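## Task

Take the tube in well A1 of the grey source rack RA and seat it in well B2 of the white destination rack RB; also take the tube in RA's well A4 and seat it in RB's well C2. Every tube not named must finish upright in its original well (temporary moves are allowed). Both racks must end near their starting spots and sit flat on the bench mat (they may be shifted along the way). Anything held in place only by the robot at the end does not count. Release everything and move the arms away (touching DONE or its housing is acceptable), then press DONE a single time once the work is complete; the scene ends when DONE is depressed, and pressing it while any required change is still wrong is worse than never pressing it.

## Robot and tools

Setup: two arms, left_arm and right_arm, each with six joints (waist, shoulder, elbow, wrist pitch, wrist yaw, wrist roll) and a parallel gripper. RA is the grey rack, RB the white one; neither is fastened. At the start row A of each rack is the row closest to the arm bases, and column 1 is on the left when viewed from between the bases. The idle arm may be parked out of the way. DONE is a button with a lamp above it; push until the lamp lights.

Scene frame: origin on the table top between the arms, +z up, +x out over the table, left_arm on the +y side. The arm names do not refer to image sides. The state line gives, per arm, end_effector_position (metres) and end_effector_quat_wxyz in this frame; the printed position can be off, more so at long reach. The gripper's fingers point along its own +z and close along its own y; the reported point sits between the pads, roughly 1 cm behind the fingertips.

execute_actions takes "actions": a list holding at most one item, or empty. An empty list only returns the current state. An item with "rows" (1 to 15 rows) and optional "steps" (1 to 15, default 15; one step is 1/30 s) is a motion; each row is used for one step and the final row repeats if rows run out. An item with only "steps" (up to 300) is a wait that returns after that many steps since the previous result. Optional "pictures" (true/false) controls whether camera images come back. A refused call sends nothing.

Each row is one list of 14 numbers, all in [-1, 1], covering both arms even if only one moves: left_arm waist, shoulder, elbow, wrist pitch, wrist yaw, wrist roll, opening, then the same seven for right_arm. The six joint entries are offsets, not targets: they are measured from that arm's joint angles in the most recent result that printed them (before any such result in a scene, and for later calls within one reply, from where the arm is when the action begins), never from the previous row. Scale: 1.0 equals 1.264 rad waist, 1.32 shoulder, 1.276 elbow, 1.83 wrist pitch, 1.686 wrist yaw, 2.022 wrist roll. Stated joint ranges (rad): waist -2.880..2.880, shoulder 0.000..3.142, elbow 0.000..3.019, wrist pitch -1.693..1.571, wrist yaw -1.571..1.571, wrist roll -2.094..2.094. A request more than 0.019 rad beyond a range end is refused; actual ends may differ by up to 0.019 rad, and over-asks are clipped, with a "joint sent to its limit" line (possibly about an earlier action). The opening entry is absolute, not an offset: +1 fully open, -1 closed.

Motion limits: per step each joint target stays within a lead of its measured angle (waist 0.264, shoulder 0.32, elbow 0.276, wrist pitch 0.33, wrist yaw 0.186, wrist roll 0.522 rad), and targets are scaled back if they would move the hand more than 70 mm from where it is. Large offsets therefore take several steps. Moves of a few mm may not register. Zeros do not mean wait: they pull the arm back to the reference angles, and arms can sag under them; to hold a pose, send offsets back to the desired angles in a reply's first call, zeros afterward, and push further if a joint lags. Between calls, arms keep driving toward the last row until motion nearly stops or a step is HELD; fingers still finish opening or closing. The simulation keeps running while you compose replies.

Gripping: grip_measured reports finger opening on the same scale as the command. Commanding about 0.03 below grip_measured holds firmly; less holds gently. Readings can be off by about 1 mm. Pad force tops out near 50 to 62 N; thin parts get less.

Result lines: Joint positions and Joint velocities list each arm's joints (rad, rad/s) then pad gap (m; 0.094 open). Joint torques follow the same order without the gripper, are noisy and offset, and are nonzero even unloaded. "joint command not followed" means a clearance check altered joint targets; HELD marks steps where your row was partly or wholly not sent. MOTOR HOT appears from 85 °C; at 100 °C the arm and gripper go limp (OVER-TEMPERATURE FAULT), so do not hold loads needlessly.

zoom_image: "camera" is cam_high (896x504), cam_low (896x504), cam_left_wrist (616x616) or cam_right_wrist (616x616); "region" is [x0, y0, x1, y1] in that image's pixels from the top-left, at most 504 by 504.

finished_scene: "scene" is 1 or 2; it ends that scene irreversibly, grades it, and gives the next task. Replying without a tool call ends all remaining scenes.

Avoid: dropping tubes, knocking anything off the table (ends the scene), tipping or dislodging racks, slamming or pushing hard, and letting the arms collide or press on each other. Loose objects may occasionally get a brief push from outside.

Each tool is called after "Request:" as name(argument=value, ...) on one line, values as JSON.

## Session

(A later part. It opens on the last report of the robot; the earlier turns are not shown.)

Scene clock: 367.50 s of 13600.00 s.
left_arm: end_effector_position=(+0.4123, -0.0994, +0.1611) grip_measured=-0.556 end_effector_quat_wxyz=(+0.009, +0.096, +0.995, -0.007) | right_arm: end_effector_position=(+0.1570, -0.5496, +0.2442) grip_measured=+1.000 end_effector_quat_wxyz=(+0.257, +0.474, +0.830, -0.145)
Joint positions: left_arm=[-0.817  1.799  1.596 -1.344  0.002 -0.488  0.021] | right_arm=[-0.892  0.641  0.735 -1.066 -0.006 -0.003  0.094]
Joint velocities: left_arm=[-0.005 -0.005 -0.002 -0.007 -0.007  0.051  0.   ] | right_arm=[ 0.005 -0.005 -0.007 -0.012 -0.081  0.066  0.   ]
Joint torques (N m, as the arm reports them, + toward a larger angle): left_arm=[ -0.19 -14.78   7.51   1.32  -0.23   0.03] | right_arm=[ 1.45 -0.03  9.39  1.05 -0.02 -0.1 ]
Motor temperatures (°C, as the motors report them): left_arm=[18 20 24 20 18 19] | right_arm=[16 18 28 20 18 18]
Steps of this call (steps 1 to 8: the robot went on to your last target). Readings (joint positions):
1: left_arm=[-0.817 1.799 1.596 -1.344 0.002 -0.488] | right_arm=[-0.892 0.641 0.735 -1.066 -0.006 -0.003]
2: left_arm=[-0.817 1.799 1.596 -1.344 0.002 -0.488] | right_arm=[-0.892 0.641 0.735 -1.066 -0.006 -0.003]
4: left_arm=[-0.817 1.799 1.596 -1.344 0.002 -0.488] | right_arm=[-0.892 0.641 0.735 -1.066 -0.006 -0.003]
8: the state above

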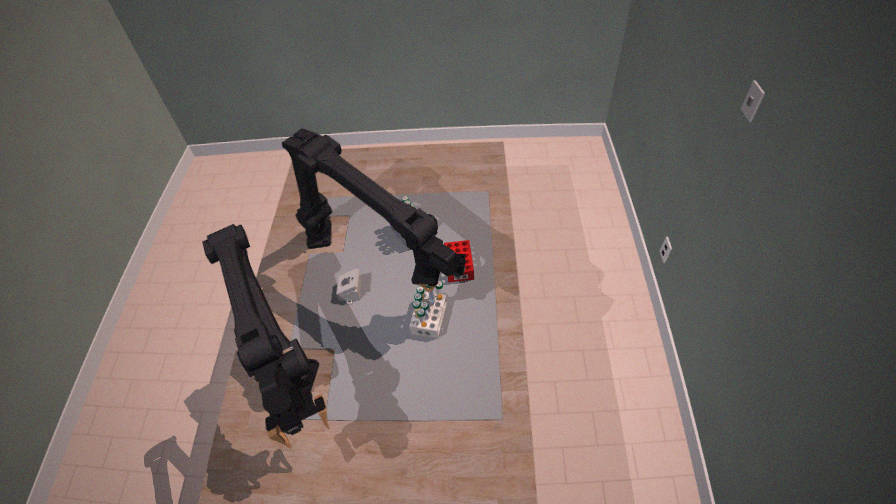

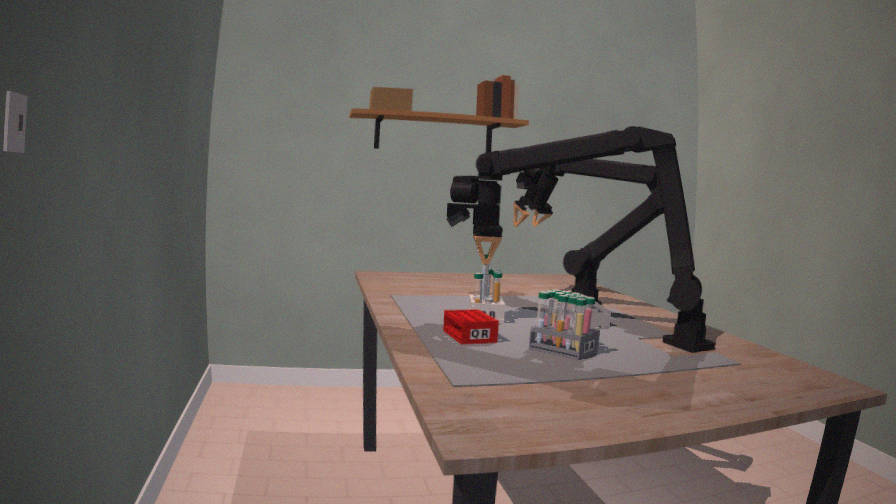

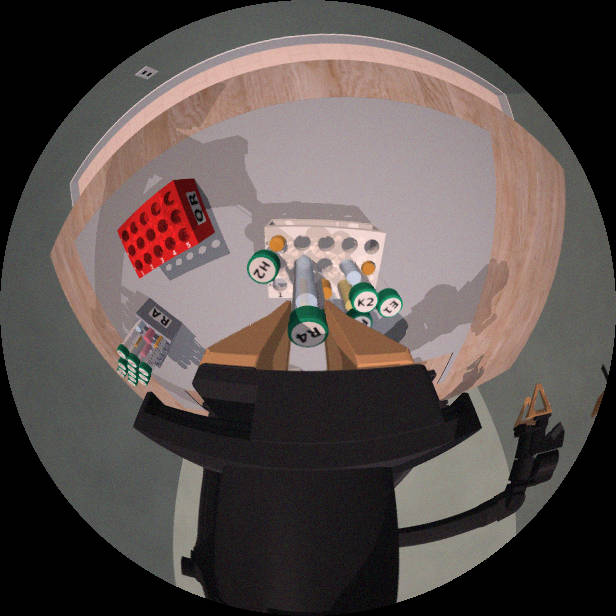

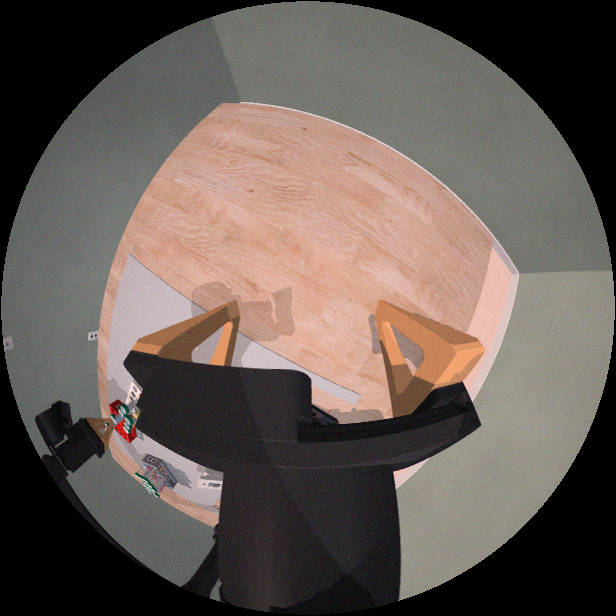

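Request:
execute_actions(actions=[{"rows":[[0,-0.01,0.055,0,0,0,-0.6,0,0,0.006,0,0,0,1],[0,-0.01,0.055,0,0,0,-0.6,0,0,0.006,0,0,0,1],[0,-0.01,0.055,0,0,0,-0.6,0,0,0.006,0,0,0,1],[0,-0.01,0.055,-0.015,0,0,-0.6,0,0,0.006,0,0,0,1],[0,-0.01,0.055,-0.033,0,0,-0.6,0,0,0.006,0,0,0,1]]}])

Request:
zoom_image(camera="cam_left_wrist", region=[250,210,390,350])

Scene clock: 377.67 s of 13600.00 s.
left_arm: end_effector_position=(+0.4071, -0.0952, +0.1652) grip_measured=-0.556 end_effector_quat_wxyz=(-0.004, +0.096, +0.995, +0.001) | right_arm: end_effector_position=(+0.1570, -0.5496, +0.2442) grip_measured=+1.000 end_effector_quat_wxyz=(+0.257, +0.474, +0.830, -0.145)
Joint positions: left_arm=[-0.817  1.799  1.607 -1.386  0.002 -0.488  0.021] | right_arm=[-0.892  0.641  0.735 -1.066 -0.006 -0.003  0.094]
Joint velocities: left_arm=[-0.005 -0.005  0.007 -0.017 -0.081  0.007  0.001] | right_arm=[-0.015 -0.005  0.002 -0.002 -0.066 -0.066  0.   ]
Joint torques (N m, as the arm reports them, + toward a larger angle): left_arm=[  0.11 -16.89  12.3   -0.37  -0.21   0.03] | right_arm=[ 2.29 -0.3   9.58  0.94 -0.02 -0.16]
Motor temperatures (°C, as the motors report them): left_arm=[18 20 23 20 18 19] | right_arm=[16 18 28 20 18 18]
Steps of this call (steps 1 to 15: the robot went on to your last target; steps 16 to 90: nothing new was sent; then 6.67 s passed at rest; steps 91 to 105: all 15 steps of this action). Readings (joint positions):
91: left_arm=[-0.817 1.799 1.599 -1.344 0.002 -0.488] | right_arm=[-0.892 0.641 0.735 -1.066 -0.006 -0.003]
92: left_arm=[-0.817 1.799 1.601 -1.344 0.002 -0.488] | right_arm=[-0.892 0.641 0.735 -1.066 -0.006 -0.003]
94: left_arm=[-0.817 1.799 1.603 -1.346 0.002 -0.488] | right_arm=[-0.892 0.641 0.735 -1.066 -0.006 -0.003]
98: left_arm=[-0.817 1.799 1.607 -1.380 0.002 -0.488] | right_arm=[-0.892 0.641 0.735 -1.066 -0.006 -0.003]
105: the state above

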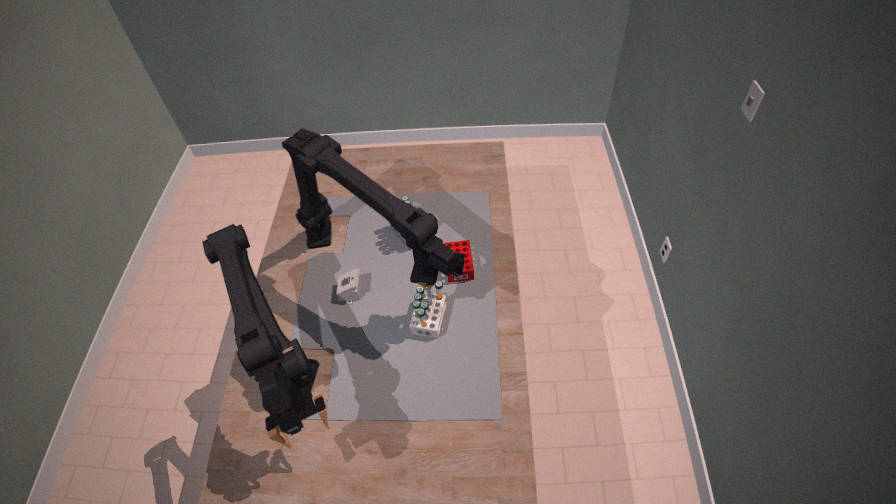

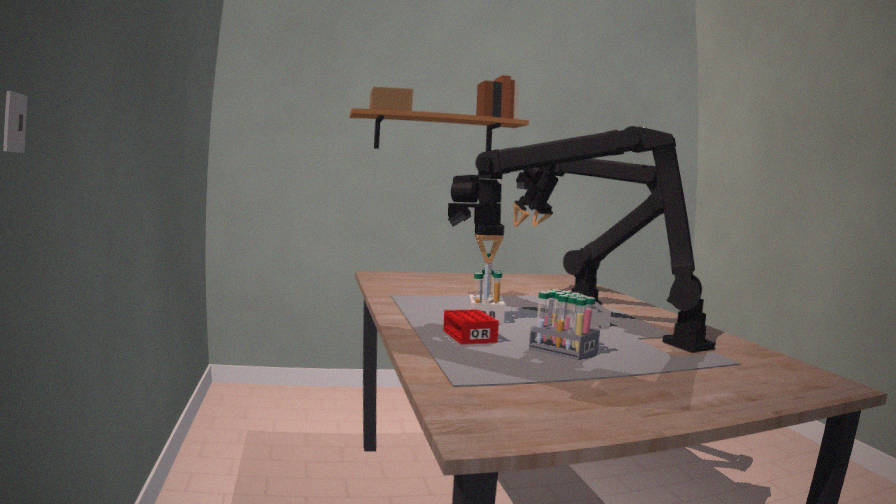

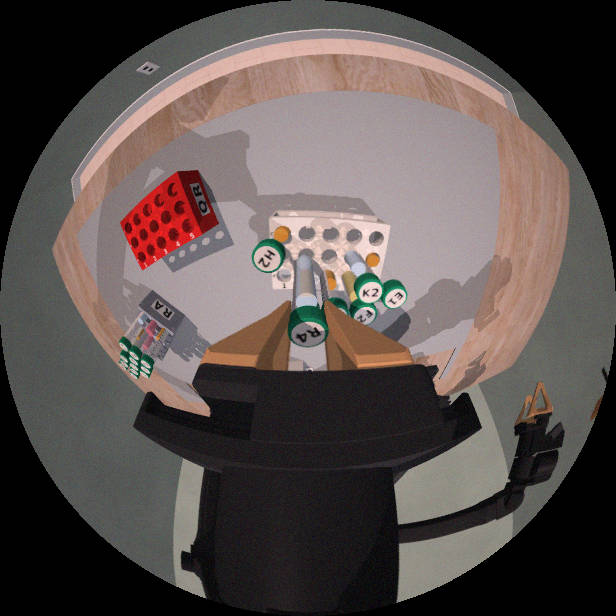

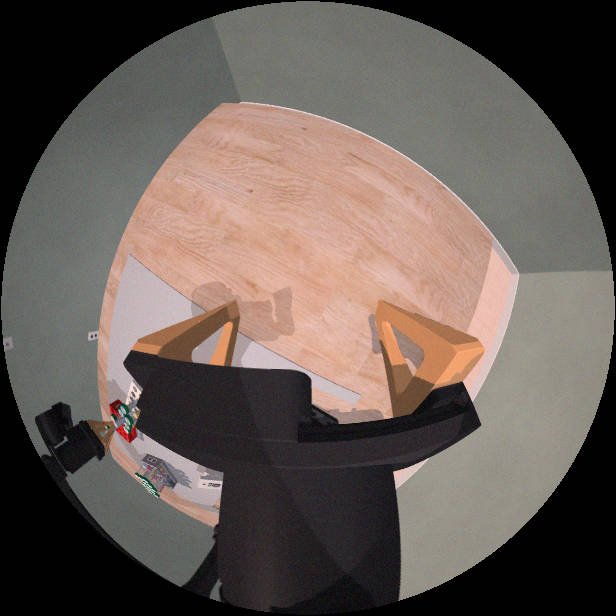

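Region (250, 210, 390, 350) of cam_left_wrist's 616x616 image, scaled by 3.600, with more detail than that image has.

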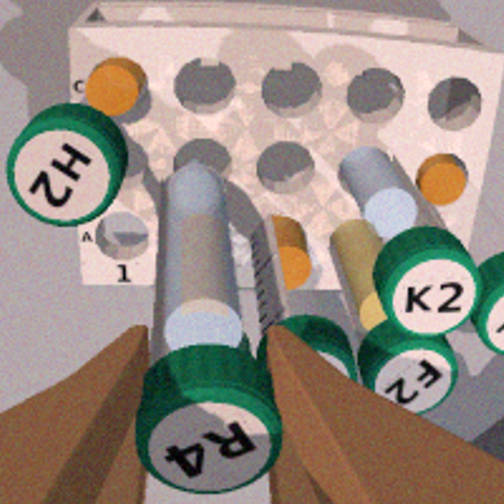

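Request:
execute_actions(actions=[{"rows":[[0,0.015,0.02,0.008,0,0,-0.6,0,0,0.006,0,0,0,1],[0,0.018,0.02,0.008,0,0,-0.6,0,0,0.006,0,0,0,1],[0,0.021,0.02,0.01,0,0,-0.6,0,0,0.006,0,0,0,1],[0,0.024,0.02,0.01,0,0,-0.6,0,0,0.006,0,0,0,1],[0,0.027,0.01,0.012,0,0,-0.6,0,0,0.006,0,0,0,1],[0,0.027,0.005,0.014,0,0,-0.6,0,0,0.006,0,0,0,1],[0,0.027,0,0.017,0,0,-0.6,0,0,0.006,0,0,0,1],[0,0.027,-0.004,0.02,0,0,-0.6,0,0,0.006,0,0,0,1],[0,0.027,-0.008,0.023,0,0,-0.6,0,0,0.006,0,0,0,1],[0,0.027,-0.012,0.027,0,0,-0.6,0,0,0.006,0,0,0,1],[0,0.027,-0.016,0.031,0,0,-0.6,0,0,0.006,0,0,0,1],[0,0.027,-0.02,0.035,0,0,-0.6,0,0,0.006,0,0,0,1],[0,0.027,-0.024,0.039,0,0,-0.6,0,0,0.006,0,0,0,1]]}], pictures=false)

Request:
execute_actions(actions=[{"steps":10}])

Scene clock: 392.67 s of 13600.00 s.
left_arm: end_effector_position=(+0.4076, -0.0959, +0.1401) grip_measured=-0.556 end_effector_quat_wxyz=(-0.009, +0.096, +0.995, +0.004) | right_arm: end_effector_position=(+0.1570, -0.5496, +0.2442) grip_measured=+1.000 end_effector_quat_wxyz=(+0.257, +0.474, +0.830, -0.145)
Joint positions: left_arm=[-0.817  1.824  1.575 -1.341  0.003 -0.488  0.021] | right_arm=[-0.892  0.641  0.735 -1.066 -0.006 -0.003  0.094]
Joint velocities: left_arm=[-0.005  0.005 -0.046  0.061 -0.051  0.095  0.   ] | right_arm=[-0.015  0.015 -0.007 -0.002 -0.022  0.037  0.   ]
Joint torques (N m, as the arm reports them, + toward a larger angle): left_arm=[ -0.37 -15.71   8.19   1.24  -0.22   0.02] | right_arm=[ 1.19 -1.82  9.53  1.33 -0.02 -0.06]
Motor temperatures (°C, as the motors report them): left_arm=[18 20 25 20 18 19] | right_arm=[16 18 28 20 18 18]
Steps of this call (steps 1 to 15: the robot went on to your last target; steps 16 to 90: nothing new was sent; then 11.50 s passed at rest; steps 91 to 105: all 15 steps of this action). Readings (joint positions):
91: left_arm=[-0.817 1.800 1.607 -1.386 0.002 -0.488] | right_arm=[-0.892 0.641 0.735 -1.066 -0.006 -0.003]
92: left_arm=[-0.817 1.800 1.607 -1.386 0.002 -0.488] | right_arm=[-0.892 0.641 0.735 -1.066 -0.006 -0.003]
94: left_arm=[-0.817 1.804 1.607 -1.386 0.002 -0.488] | right_arm=[-0.892 0.641 0.735 -1.066 -0.006 -0.003]
98: left_arm=[-0.817 1.817 1.606 -1.379 0.002 -0.488] | right_arm=[-0.892 0.641 0.735 -1.066 -0.006 -0.003]
105: the state above

Scene clock: 393.00 s of 13600.00 s.
left_arm: end_effector_position=(+0.4079, -0.0961, +0.1392) grip_measured=-0.556 end_effector_quat_wxyz=(-0.008, +0.096, +0.995, +0.004) | right_arm: end_effector_position=(+0.1570, -0.5496, +0.2442) grip_measured=+1.000 end_effector_quat_wxyz=(+0.257, +0.474, +0.830, -0.145)
Joint positions: left_arm=[-0.817  1.824  1.573 -1.337  0.003 -0.488  0.021] | right_arm=[-0.892  0.641  0.735 -1.066 -0.006 -0.003  0.094]
Joint velocities: left_arm=[ 0.015 -0.005  0.022 -0.002 -0.037 -0.037  0.001] | right_arm=[-0.015 -0.005 -0.007  0.007  0.037 -0.066  0.   ]
Joint torques (N m, as the arm reports them, + toward a larger angle): left_arm=[ -0.04 -15.41   8.1    1.16  -0.23   0.02] | right_arm=[ 1.09 -0.37  9.63  0.96 -0.01 -0.09]
Motor temperatures (°C, as the motors report them): left_arm=[18 20 25 20 18 19] | right_arm=[16 18 28 20 18 18]
Steps of this call (steps 1 to 10: the robot went on to your last target). Readings (joint positions):
1: left_arm=[-0.817 1.824 1.573 -1.339 0.003 -0.488] | right_arm=[-0.892 0.641 0.735 -1.066 -0.006 -0.003]
2: left_arm=[-0.817 1.824 1.573 -1.338 0.003 -0.488] | right_arm=[-0.892 0.641 0.735 -1.066 -0.006 -0.003]
4: left_arm=[-0.817 1.824 1.573 -1.337 0.003 -0.488] | right_arm=[-0.892 0.641 0.735 -1.066 -0.006 -0.003]
8: left_arm=[-0.817 1.824 1.573 -1.337 0.003 -0.488] | right_arm=[-0.892 0.641 0.735 -1.066 -0.006 -0.003]
10: the state above

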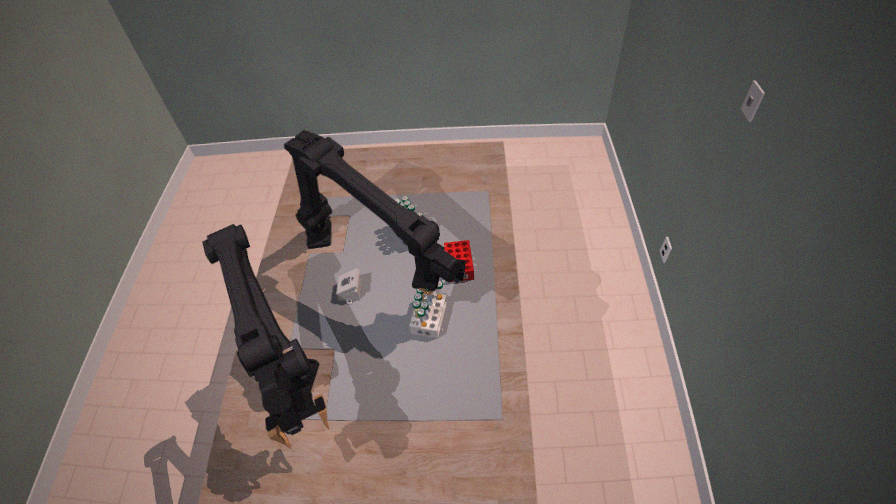

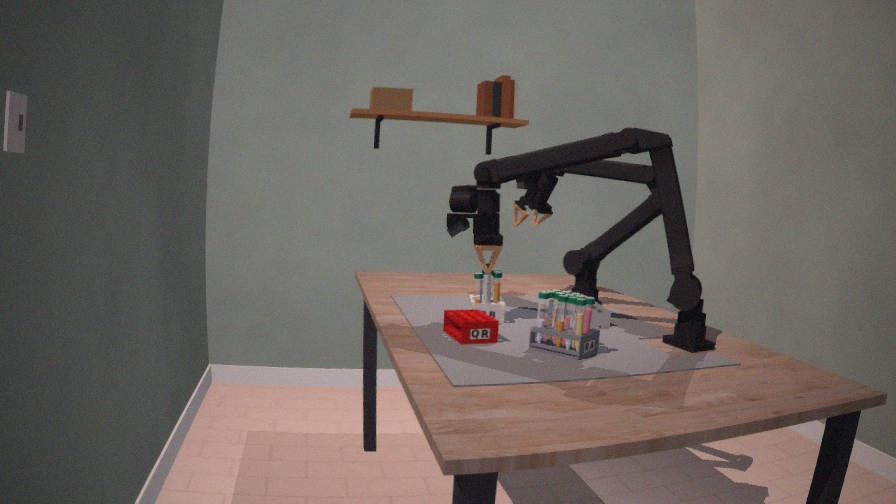

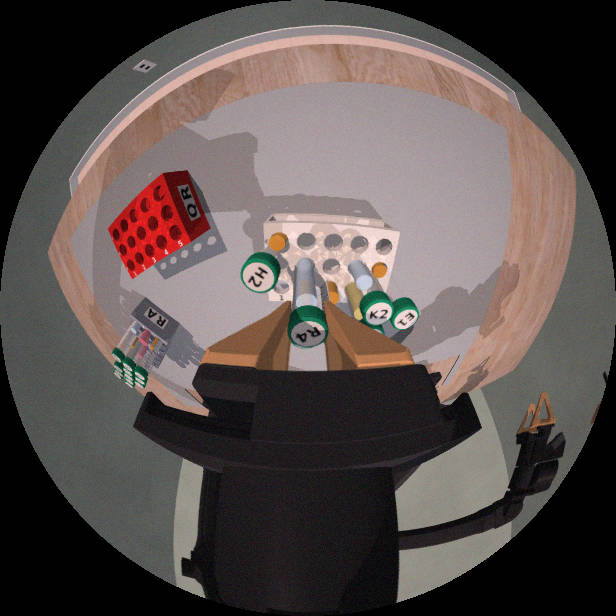

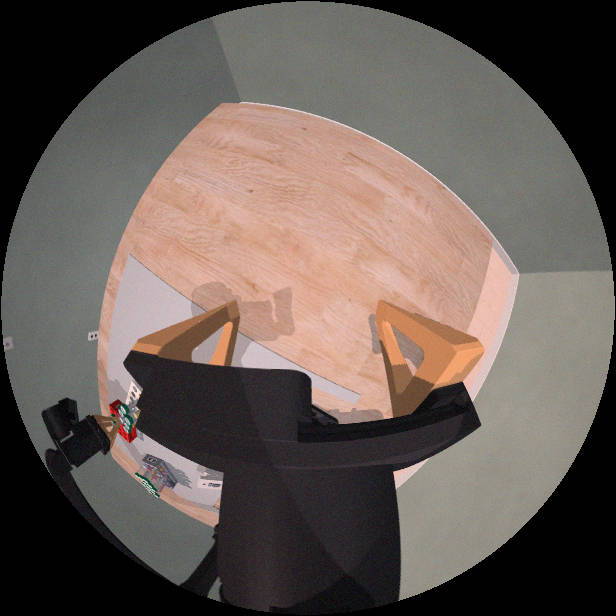

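Request:
execute_actions(actions=[{"rows":[[0,0.012,-0.005,0.015,0,0,-0.6,0,0,0.006,0,0,0,1],[0,0.014,-0.01,0.022,0,0,-0.6,0,0,0.006,0,0,0,1],[0,0.014,-0.015,0.028,0,0,-0.6,0,0,0.006,0,0,0,1],[0,0.014,-0.02,0.035,0,0,-0.6,0,0,0.006,0,0,0,1]],"steps":12}], pictures=false)

Request:
execute_actions(actions=[{"rows":[[0,0,0.015,0.005,0,0,-0.42,0,0,0.006,0,0,0,1]],"steps":10}], pictures=false)

Request:
execute_actions(actions=[{"rows":[[0,-0.03,0.07,-0.02,0,0,-0.42,0,0,0.006,0,0,0,1],[0,-0.04,0.1,-0.04,0,0,-0.42,0,0,0.006,0,0,0,1],[0,-0.045,0.13,-0.07,0,0,-0.42,0,0,0.006,0,0,0,1],[0,-0.05,0.16,-0.1,0,0,-0.42,0,0,0.006,0,0,0,1]]}])

Scene clock: 403.33 s of 13600.00 s.
left_arm: end_effector_position=(+0.4076, -0.0960, +0.1237) grip_measured=-0.556 end_effector_quat_wxyz=(-0.008, +0.096, +0.995, +0.003) | right_arm: end_effector_position=(+0.1570, -0.5496, +0.2442) grip_measured=+1.000 end_effector_quat_wxyz=(+0.257, +0.474, +0.830, -0.145)
Joint positions: left_arm=[-0.817  1.833  1.543 -1.296  0.004 -0.488  0.021] | right_arm=[-0.892  0.641  0.735 -1.066 -0.006 -0.003  0.094]
Joint velocities: left_arm=[ 0.005  0.005 -0.007  0.002  0.022  0.007  0.001] | right_arm=[ 0.005 -0.005 -0.022 -0.007 -0.022  0.022  0.   ]
Joint torques (N m, as the arm reports them, + toward a larger angle): left_arm=[ -0.28 -15.85   8.02   1.34  -0.2    0.03] | right_arm=[ 0.91 -0.45  9.61  0.94 -0.07 -0.09]
Motor temperatures (°C, as the motors report them): left_arm=[18 20 24 20 18 19] | right_arm=[16 18 29 20 18 18]
Steps of this call (steps 1 to 15: the robot went on to your last target; steps 16 to 90: nothing new was sent; then 6.93 s passed at rest; steps 91 to 102: all 12 steps of this action). Readings (joint positions):
91: left_arm=[-0.817 1.824 1.572 -1.336 0.003 -0.488] | right_arm=[-0.892 0.641 0.735 -1.066 -0.006 -0.003]
92: left_arm=[-0.817 1.824 1.569 -1.332 0.004 -0.488] | right_arm=[-0.892 0.641 0.735 -1.066 -0.006 -0.003]
94: left_arm=[-0.817 1.824 1.559 -1.315 0.004 -0.488] | right_arm=[-0.892 0.641 0.735 -1.066 -0.006 -0.003]
98: left_arm=[-0.817 1.829 1.544 -1.299 0.004 -0.488] | right_arm=[-0.892 0.641 0.735 -1.066 -0.006 -0.003]
102: the state above

Scene clock: 403.67 s of 13600.00 s.
left_arm: end_effector_position=(+0.4076, -0.0960, +0.1237) grip_measured=-0.422 end_effector_quat_wxyz=(-0.008, +0.096, +0.995, +0.003) | right_arm: end_effector_position=(+0.1570, -0.5496, +0.2442) grip_measured=+1.000 end_effector_quat_wxyz=(+0.257, +0.474, +0.830, -0.145)
Joint positions: left_arm=[-0.817  1.833  1.543 -1.296  0.004 -0.488  0.027] | right_arm=[-0.892  0.641  0.735 -1.066 -0.006 -0.003  0.094]
Joint velocities: left_arm=[-0.005 -0.005  0.012  0.007  0.051 -0.007  0.   ] | right_arm=[-0.005 -0.005  0.012  0.012 -0.051 -0.022  0.   ]
Joint torques (N m, as the arm reports them, + toward a larger angle): left_arm=[  0.07 -16.56   9.15   0.7   -0.2    0.01] | right_arm=[ 0.88 -0.03  9.65  1.08 -0.06 -0.09]
Motor temperatures (°C, as the motors report them): left_arm=[18 20 24 20 18 19] | right_arm=[16 18 29 20 18 18]
Steps of this call (steps 1 to 10: all 10 steps of this action). Readings (joint positions):
1: left_arm=[-0.817 1.833 1.543 -1.296 0.004 -0.488] | right_arm=[-0.892 0.641 0.735 -1.066 -0.006 -0.003]
2: left_arm=[-0.817 1.833 1.543 -1.296 0.004 -0.488] | right_arm=[-0.892 0.641 0.735 -1.066 -0.006 -0.003]
4: left_arm=[-0.817 1.833 1.543 -1.296 0.004 -0.488] | right_arm=[-0.892 0.641 0.735 -1.066 -0.006 -0.003]
8: left_arm=[-0.817 1.833 1.543 -1.296 0.004 -0.488] | right_arm=[-0.892 0.641 0.735 -1.066 -0.006 -0.003]
10: the state above

Scene clock: 404.17 s of 13600.00 s.
left_arm: end_effector_position=(+0.4131, -0.1005, +0.2095) grip_measured=-0.422 end_effector_quat_wxyz=(+0.011, +0.096, +0.995, -0.010) | right_arm: end_effector_position=(+0.1570, -0.5496, +0.2442) grip_measured=+1.000 end_effector_quat_wxyz=(+0.257, +0.474, +0.830, -0.145)
Joint positions: left_arm=[-0.817  1.781  1.698 -1.46   0.004 -0.488  0.027] | right_arm=[-0.892  0.641  0.735 -1.066 -0.006 -0.003  0.094]
Joint velocities: left_arm=[-0.005 -0.103  0.002 -0.032 -0.007  0.037  0.002] | right_arm=[-0.005 -0.015 -0.007 -0.012 -0.007 -0.007  0.   ]
Joint torques (N m, as the arm reports them, + toward a larger angle): left_arm=[ -0.3  -17.    11.84  -0.14  -0.2    0.05] | right_arm=[ 1.34 -1.34  9.71  1.13 -0.02 -0.08]
Motor temperatures (°C, as the motors report them): left_arm=[18 20 24 20 18 19] | right_arm=[16 18 29 20 18 18]
Steps of this call (steps 1 to 15: all 15 steps of this action). Readings (joint positions):
1: left_arm=[-0.817 1.833 1.547 -1.301 0.004 -0.488] | right_arm=[-0.892 0.641 0.735 -1.066 -0.006 -0.003]
2: left_arm=[-0.817 1.833 1.555 -1.314 0.004 -0.488] | right_arm=[-0.892 0.641 0.735 -1.066 -0.006 -0.003]
4: left_arm=[-0.817 1.833 1.585 -1.363 0.004 -0.488] | right_arm=[-0.892 0.641 0.735 -1.066 -0.006 -0.003]
8: left_arm=[-0.817 1.825 1.659 -1.437 0.004 -0.488] | right_arm=[-0.892 0.641 0.735 -1.066 -0.006 -0.003]
15: the state above

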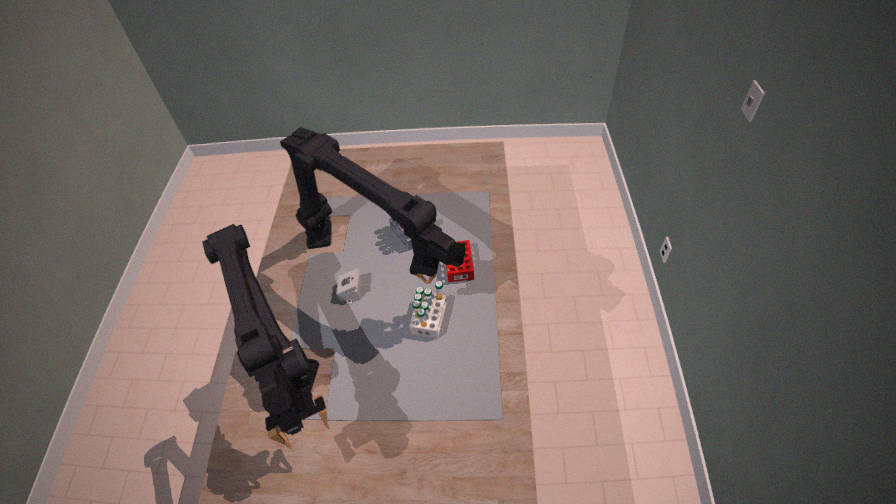

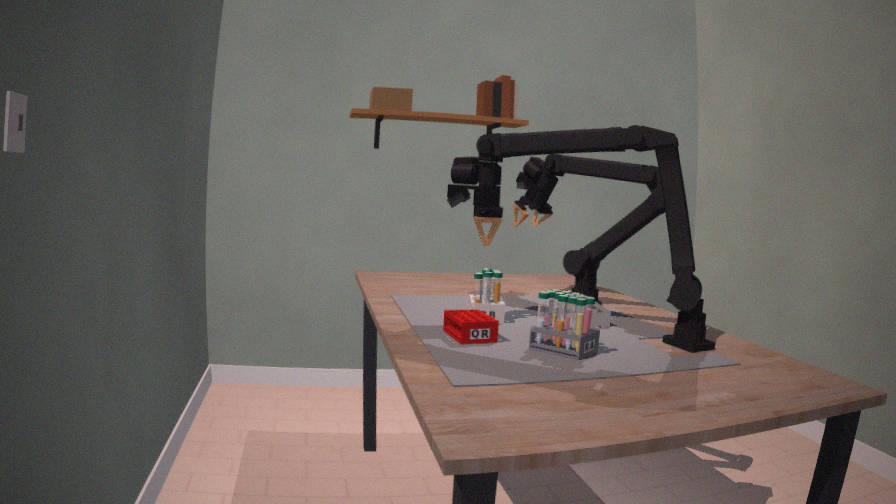

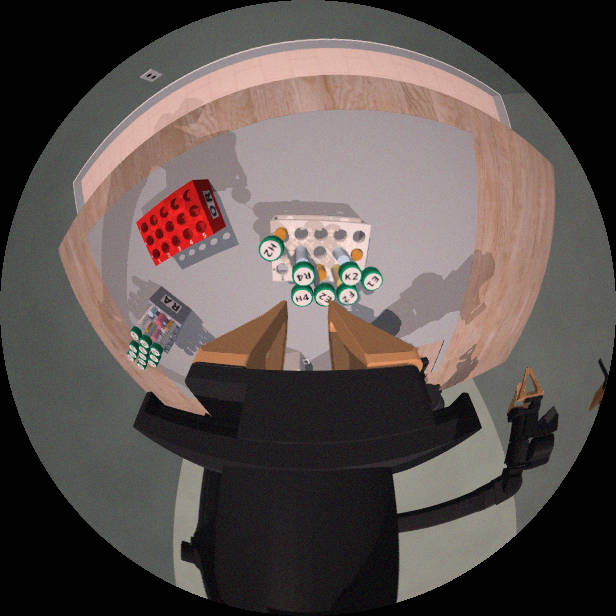

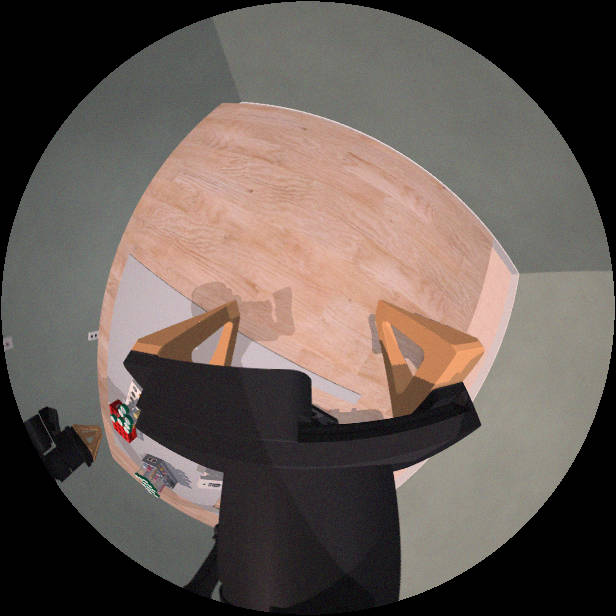

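Request:
execute_actions(actions=[{"rows":[[0.04,-0.05,-0.02,0,0,-0.47,-0.38,0,0,0.006,0,0,0,1],[0.08,-0.1,-0.05,0,0,-0.47,-0.38,0,0,0.006,0,0,0,1],[0.12,-0.14,-0.09,0,0,-0.47,-0.38,0,0,0.006,0,0,0,1],[0.16,-0.18,-0.13,0,0,-0.47,-0.38,0,0,0.006,0,0,0,1],[0.2,-0.22,-0.17,0,0,-0.47,-0.38,0,0,0.006,0,0,0,1],[0.24,-0.26,-0.21,0,0,-0.47,-0.38,0,0,0.006,0,0,0,1],[0.28,-0.3,-0.25,0,0,-0.47,-0.38,0,0,0.006,0,0,0,1],[0.32,-0.33,-0.29,0,0,-0.47,-0.38,0,0,0.006,0,0,0,1],[0.36,-0.36,-0.33,0,0,-0.47,-0.38,0,0,0.006,0,0,0,1],[0.4,-0.38,-0.37,0.02,0,-0.47,-0.38,0,0,0.006,0,0,0,1],[0.43,-0.4,-0.41,0.04,0,-0.47,-0.38,0,0,0.006,0,0,0,1],[0.447,-0.4,-0.45,0.06,0,-0.47,-0.38,0,0,0.006,0,0,0,1],[0.447,-0.4,-0.49,0.08,0,-0.47,-0.38,0,0,0.006,0,0,0,1],[0.447,-0.4,-0.535,0.096,0,-0.47,-0.38,0,0,0.006,0,0,0,1]]}], pictures=false)

Request:
execute_actions(actions=[{"steps":30}])

Scene clock: 420.50 s of 13600.00 s.
left_arm: end_effector_position=(+0.3612, +0.1668, +0.1979) grip_measured=-0.381 end_effector_quat_wxyz=(+0.004, -0.479, +0.878, -0.006) | right_arm: end_effector_position=(+0.1570, -0.5496, +0.2442) grip_measured=+1.000 end_effector_quat_wxyz=(+0.257, +0.474, +0.830, -0.145)
Joint positions: left_arm=[-0.349  1.36   1.172 -1.369  0.005 -1.211  0.029] | right_arm=[-0.892  0.641  0.735 -1.066 -0.006 -0.003  0.094]
Joint velocities: left_arm=[ 1.46  -1.304 -1.834  0.886 -0.022 -1.15  -0.   ] | right_arm=[-0.005 -0.005 -0.012  0.002 -0.037 -0.051  0.   ]
Joint torques (N m, as the arm reports them, + toward a larger angle): left_arm=[-1.4  -9.1   6.94  0.36 -0.25 -0.06] | right_arm=[ 1.53 -1.24  9.72  1.12 -0.07 -0.13]
Motor temperatures (°C, as the motors report them): left_arm=[18 20 25 20 18 19] | right_arm=[16 18 29 20 18 18]
Steps of this call (steps 1 to 15: the robot went on to your last target; steps 16 to 90: nothing new was sent; then 12.83 s passed at rest; steps 91 to 105: all 15 steps of this action). Readings (joint positions):
91: left_arm=[-0.815 1.776 1.695 -1.461 0.004 -0.573] | right_arm=[-0.892 0.641 0.735 -1.066 -0.006 -0.003]
92: left_arm=[-0.808 1.766 1.681 -1.460 0.005 -0.666] | right_arm=[-0.892 0.641 0.735 -1.066 -0.006 -0.003]
94: left_arm=[-0.779 1.731 1.626 -1.460 0.006 -0.793] | right_arm=[-0.892 0.641 0.735 -1.066 -0.006 -0.003]
98: left_arm=[-0.662 1.630 1.503 -1.460 0.006 -0.962] | right_arm=[-0.892 0.641 0.735 -1.066 -0.006 -0.003]
105: the state above

Scene clock: 421.50 s of 13600.00 s.
left_arm: end_effector_position=(+0.3192, +0.2122, +0.1712) grip_measured=-0.381 end_effector_quat_wxyz=(+0.006, -0.613, +0.790, -0.006) | right_arm: end_effector_position=(+0.1570, -0.5496, +0.2442) grip_measured=+1.000 end_effector_quat_wxyz=(+0.257, +0.474, +0.830, -0.145)
Joint positions: left_arm=[-0.245  1.243  0.995 -1.305  0.001 -1.428  0.029] | right_arm=[-0.892  0.641  0.735 -1.066 -0.006 -0.003  0.094]
Joint velocities: left_arm=[-0.005 -0.005 -0.007 -0.002 -0.007  0.066 -0.001] | right_arm=[-0.024  0.005 -0.022  0.007 -0.051  0.022  0.   ]
Joint torques (N m, as the arm reports them, + toward a larger angle): left_arm=[-1.2  -6.3   9.47  1.33 -0.18 -0.08] | right_arm=[ 2.08 -1.52  9.74  1.16  0.   -0.05]
Motor temperatures (°C, as the motors report them): left_arm=[18 20 25 20 18 19] | right_arm=[16 18 29 20 18 18]
Steps of this call (steps 1 to 30: the robot went on to your last target). Readings (joint positions):
1: left_arm=[-0.300 1.317 1.110 -1.344 0.003 -1.253] | right_arm=[-0.892 0.641 0.735 -1.066 -0.006 -0.003]
2: left_arm=[-0.259 1.282 1.058 -1.331 0.001 -1.289] | right_arm=[-0.892 0.641 0.735 -1.066 -0.006 -0.003]
4: left_arm=[-0.219 1.245 1.002 -1.329 -0.001 -1.342] | right_arm=[-0.892 0.641 0.735 -1.066 -0.006 -0.003]
8: left_arm=[-0.235 1.243 0.995 -1.311 0.001 -1.393] | right_arm=[-0.892 0.641 0.735 -1.066 -0.006 -0.003]
30: the state above
All arms were judged still, so your last target was given up. Only a new action makes them travel on or press farther. Fingers that are still opening or closing keep moving.

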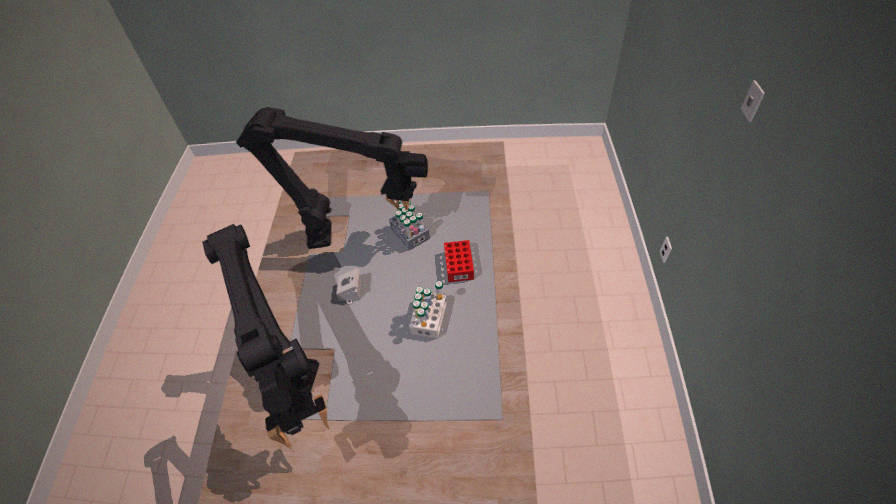

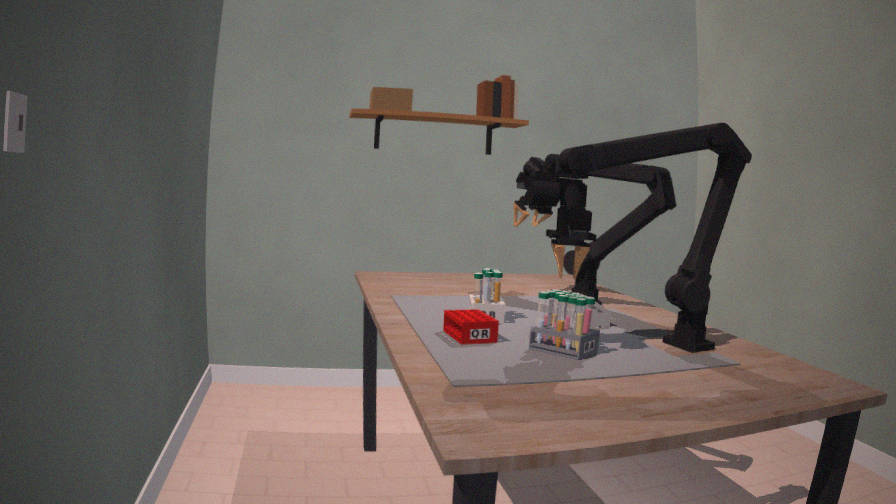

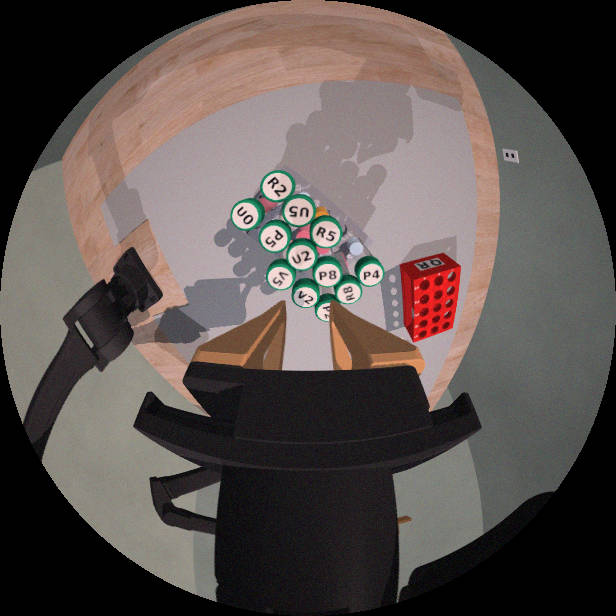

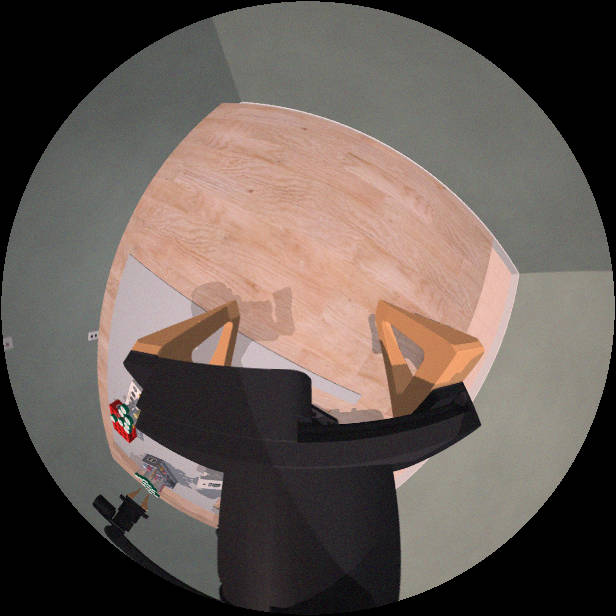

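Request:
execute_actions(actions=[{"rows":[[-0.019,0.012,-0.01,0.02,0,0,-0.38,0,0,0.006,0,0,0,1],[-0.019,0.018,-0.02,0.03,0,0,-0.38,0,0,0.006,0,0,0,1],[-0.019,0.023,-0.03,0.04,0,0,-0.38,0,0,0.006,0,0,0,1],[-0.019,0.023,-0.043,0.048,0,0,-0.38,0,0,0.006,0,0,0,1]]}])

Request:
zoom_image(camera="cam_left_wrist", region=[240,240,380,370])

Scene clock: 432.43 s of 13600.00 s.
left_arm: end_effector_position=(+0.3133, +0.2077, +0.1396) grip_measured=-0.381 end_effector_quat_wxyz=(-0.002, -0.607, +0.795, +0.001) | right_arm: end_effector_position=(+0.1570, -0.5496, +0.2442) grip_measured=+1.000 end_effector_quat_wxyz=(+0.257, +0.474, +0.830, -0.145)
Joint positions: left_arm=[-0.261  1.269  0.931 -1.237  0.001 -1.428  0.029] | right_arm=[-0.892  0.641  0.735 -1.066 -0.006 -0.003  0.094]
Joint velocities: left_arm=[-0.005  0.005 -0.012 -0.002 -0.022 -0.051 -0.002] | right_arm=[ 0.015  0.015  0.007 -0.002 -0.051 -0.007  0.   ]
Joint torques (N m, as the arm reports them, + toward a larger angle): left_arm=[-1.23 -6.93  8.19  1.09 -0.22  0.02] | right_arm=[ 2.36 -0.76  9.67  0.94 -0.01 -0.1 ]
Motor temperatures (°C, as the motors report them): left_arm=[18 20 25 20 18 19] | right_arm=[16 18 29 20 18 18]
Steps of this call (steps 1 to 90: nothing new was sent; then 7.43 s passed at rest; steps 91 to 105: all 15 steps of this action). Readings (joint positions):
91: left_arm=[-0.247 1.243 0.993 -1.301 0.001 -1.428] | right_arm=[-0.892 0.641 0.735 -1.066 -0.006 -0.003]
92: left_arm=[-0.249 1.243 0.988 -1.292 0.001 -1.428] | right_arm=[-0.892 0.641 0.735 -1.066 -0.006 -0.003]
94: left_arm=[-0.256 1.245 0.969 -1.263 0.001 -1.428] | right_arm=[-0.892 0.641 0.735 -1.066 -0.006 -0.003]
98: left_arm=[-0.261 1.262 0.935 -1.242 0.001 -1.428] | right_arm=[-0.892 0.641 0.735 -1.066 -0.006 -0.003]
105: the state above

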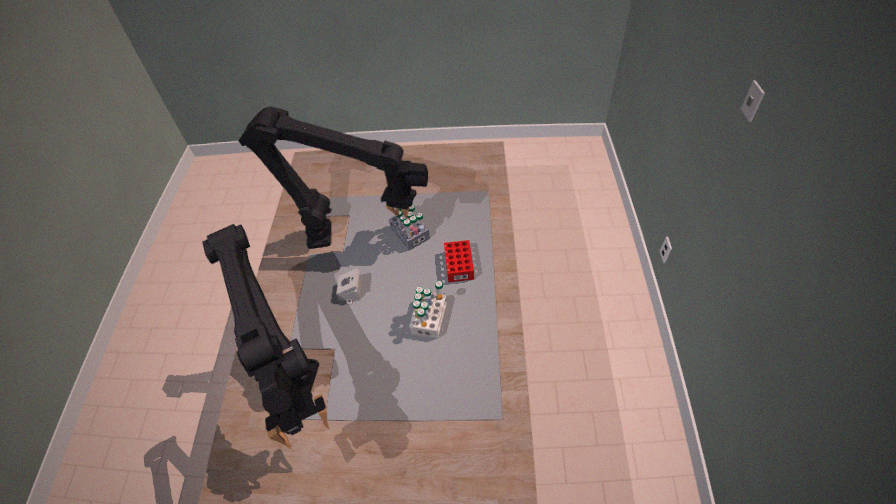

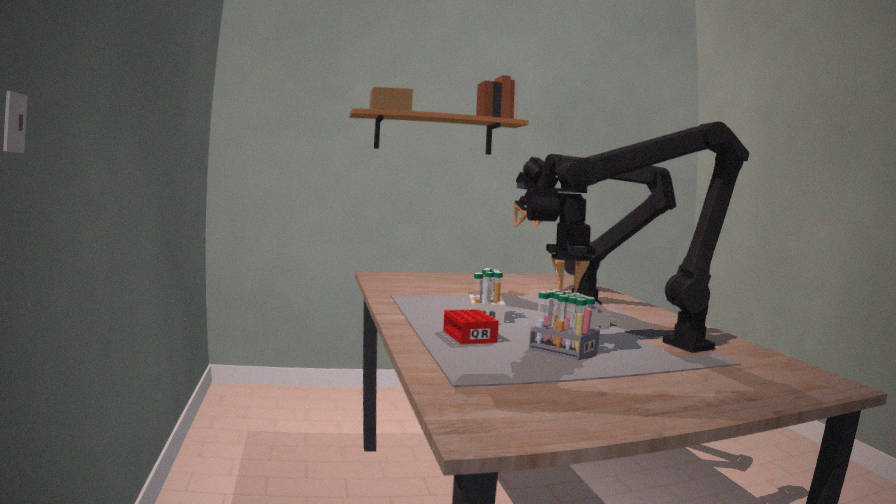

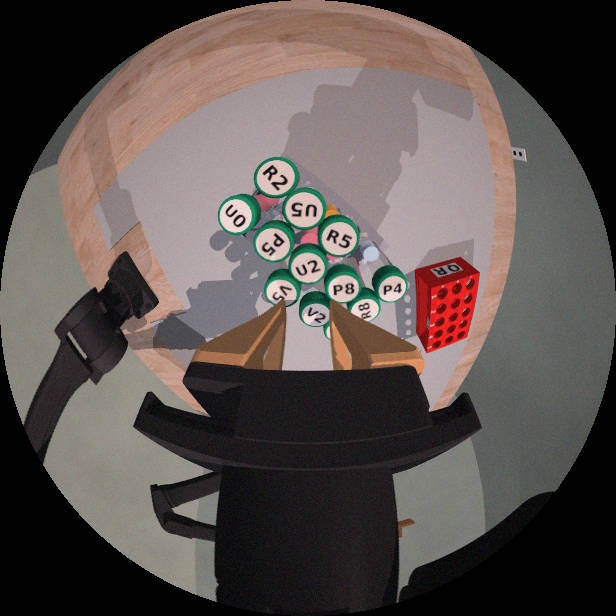

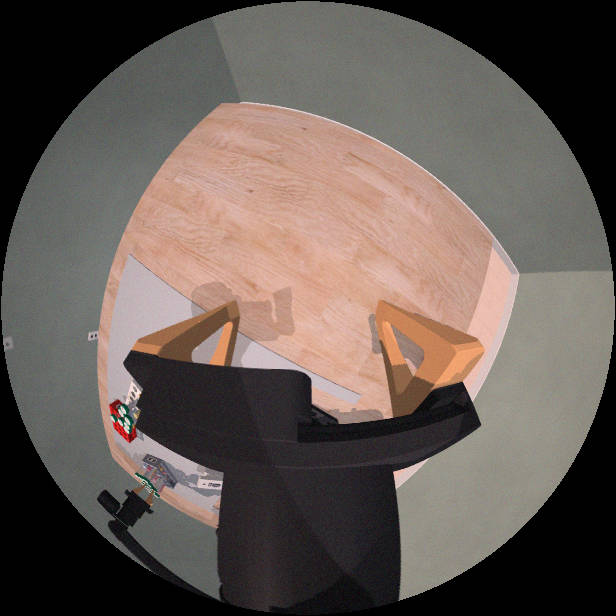

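Region (240, 240, 380, 370) of cam_left_wrist's 616x616 image, scaled by 3.600, with more detail than that image has; it fills the top 468 rows of this view, and the rest is white.

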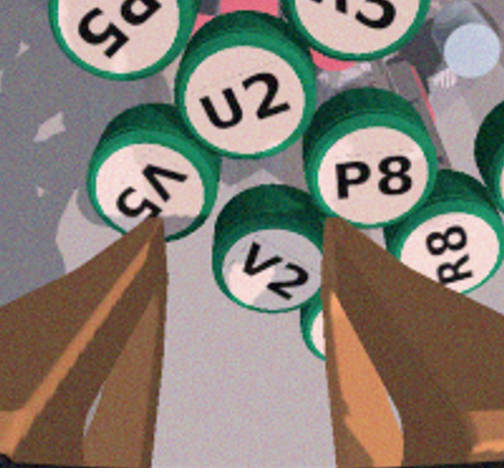

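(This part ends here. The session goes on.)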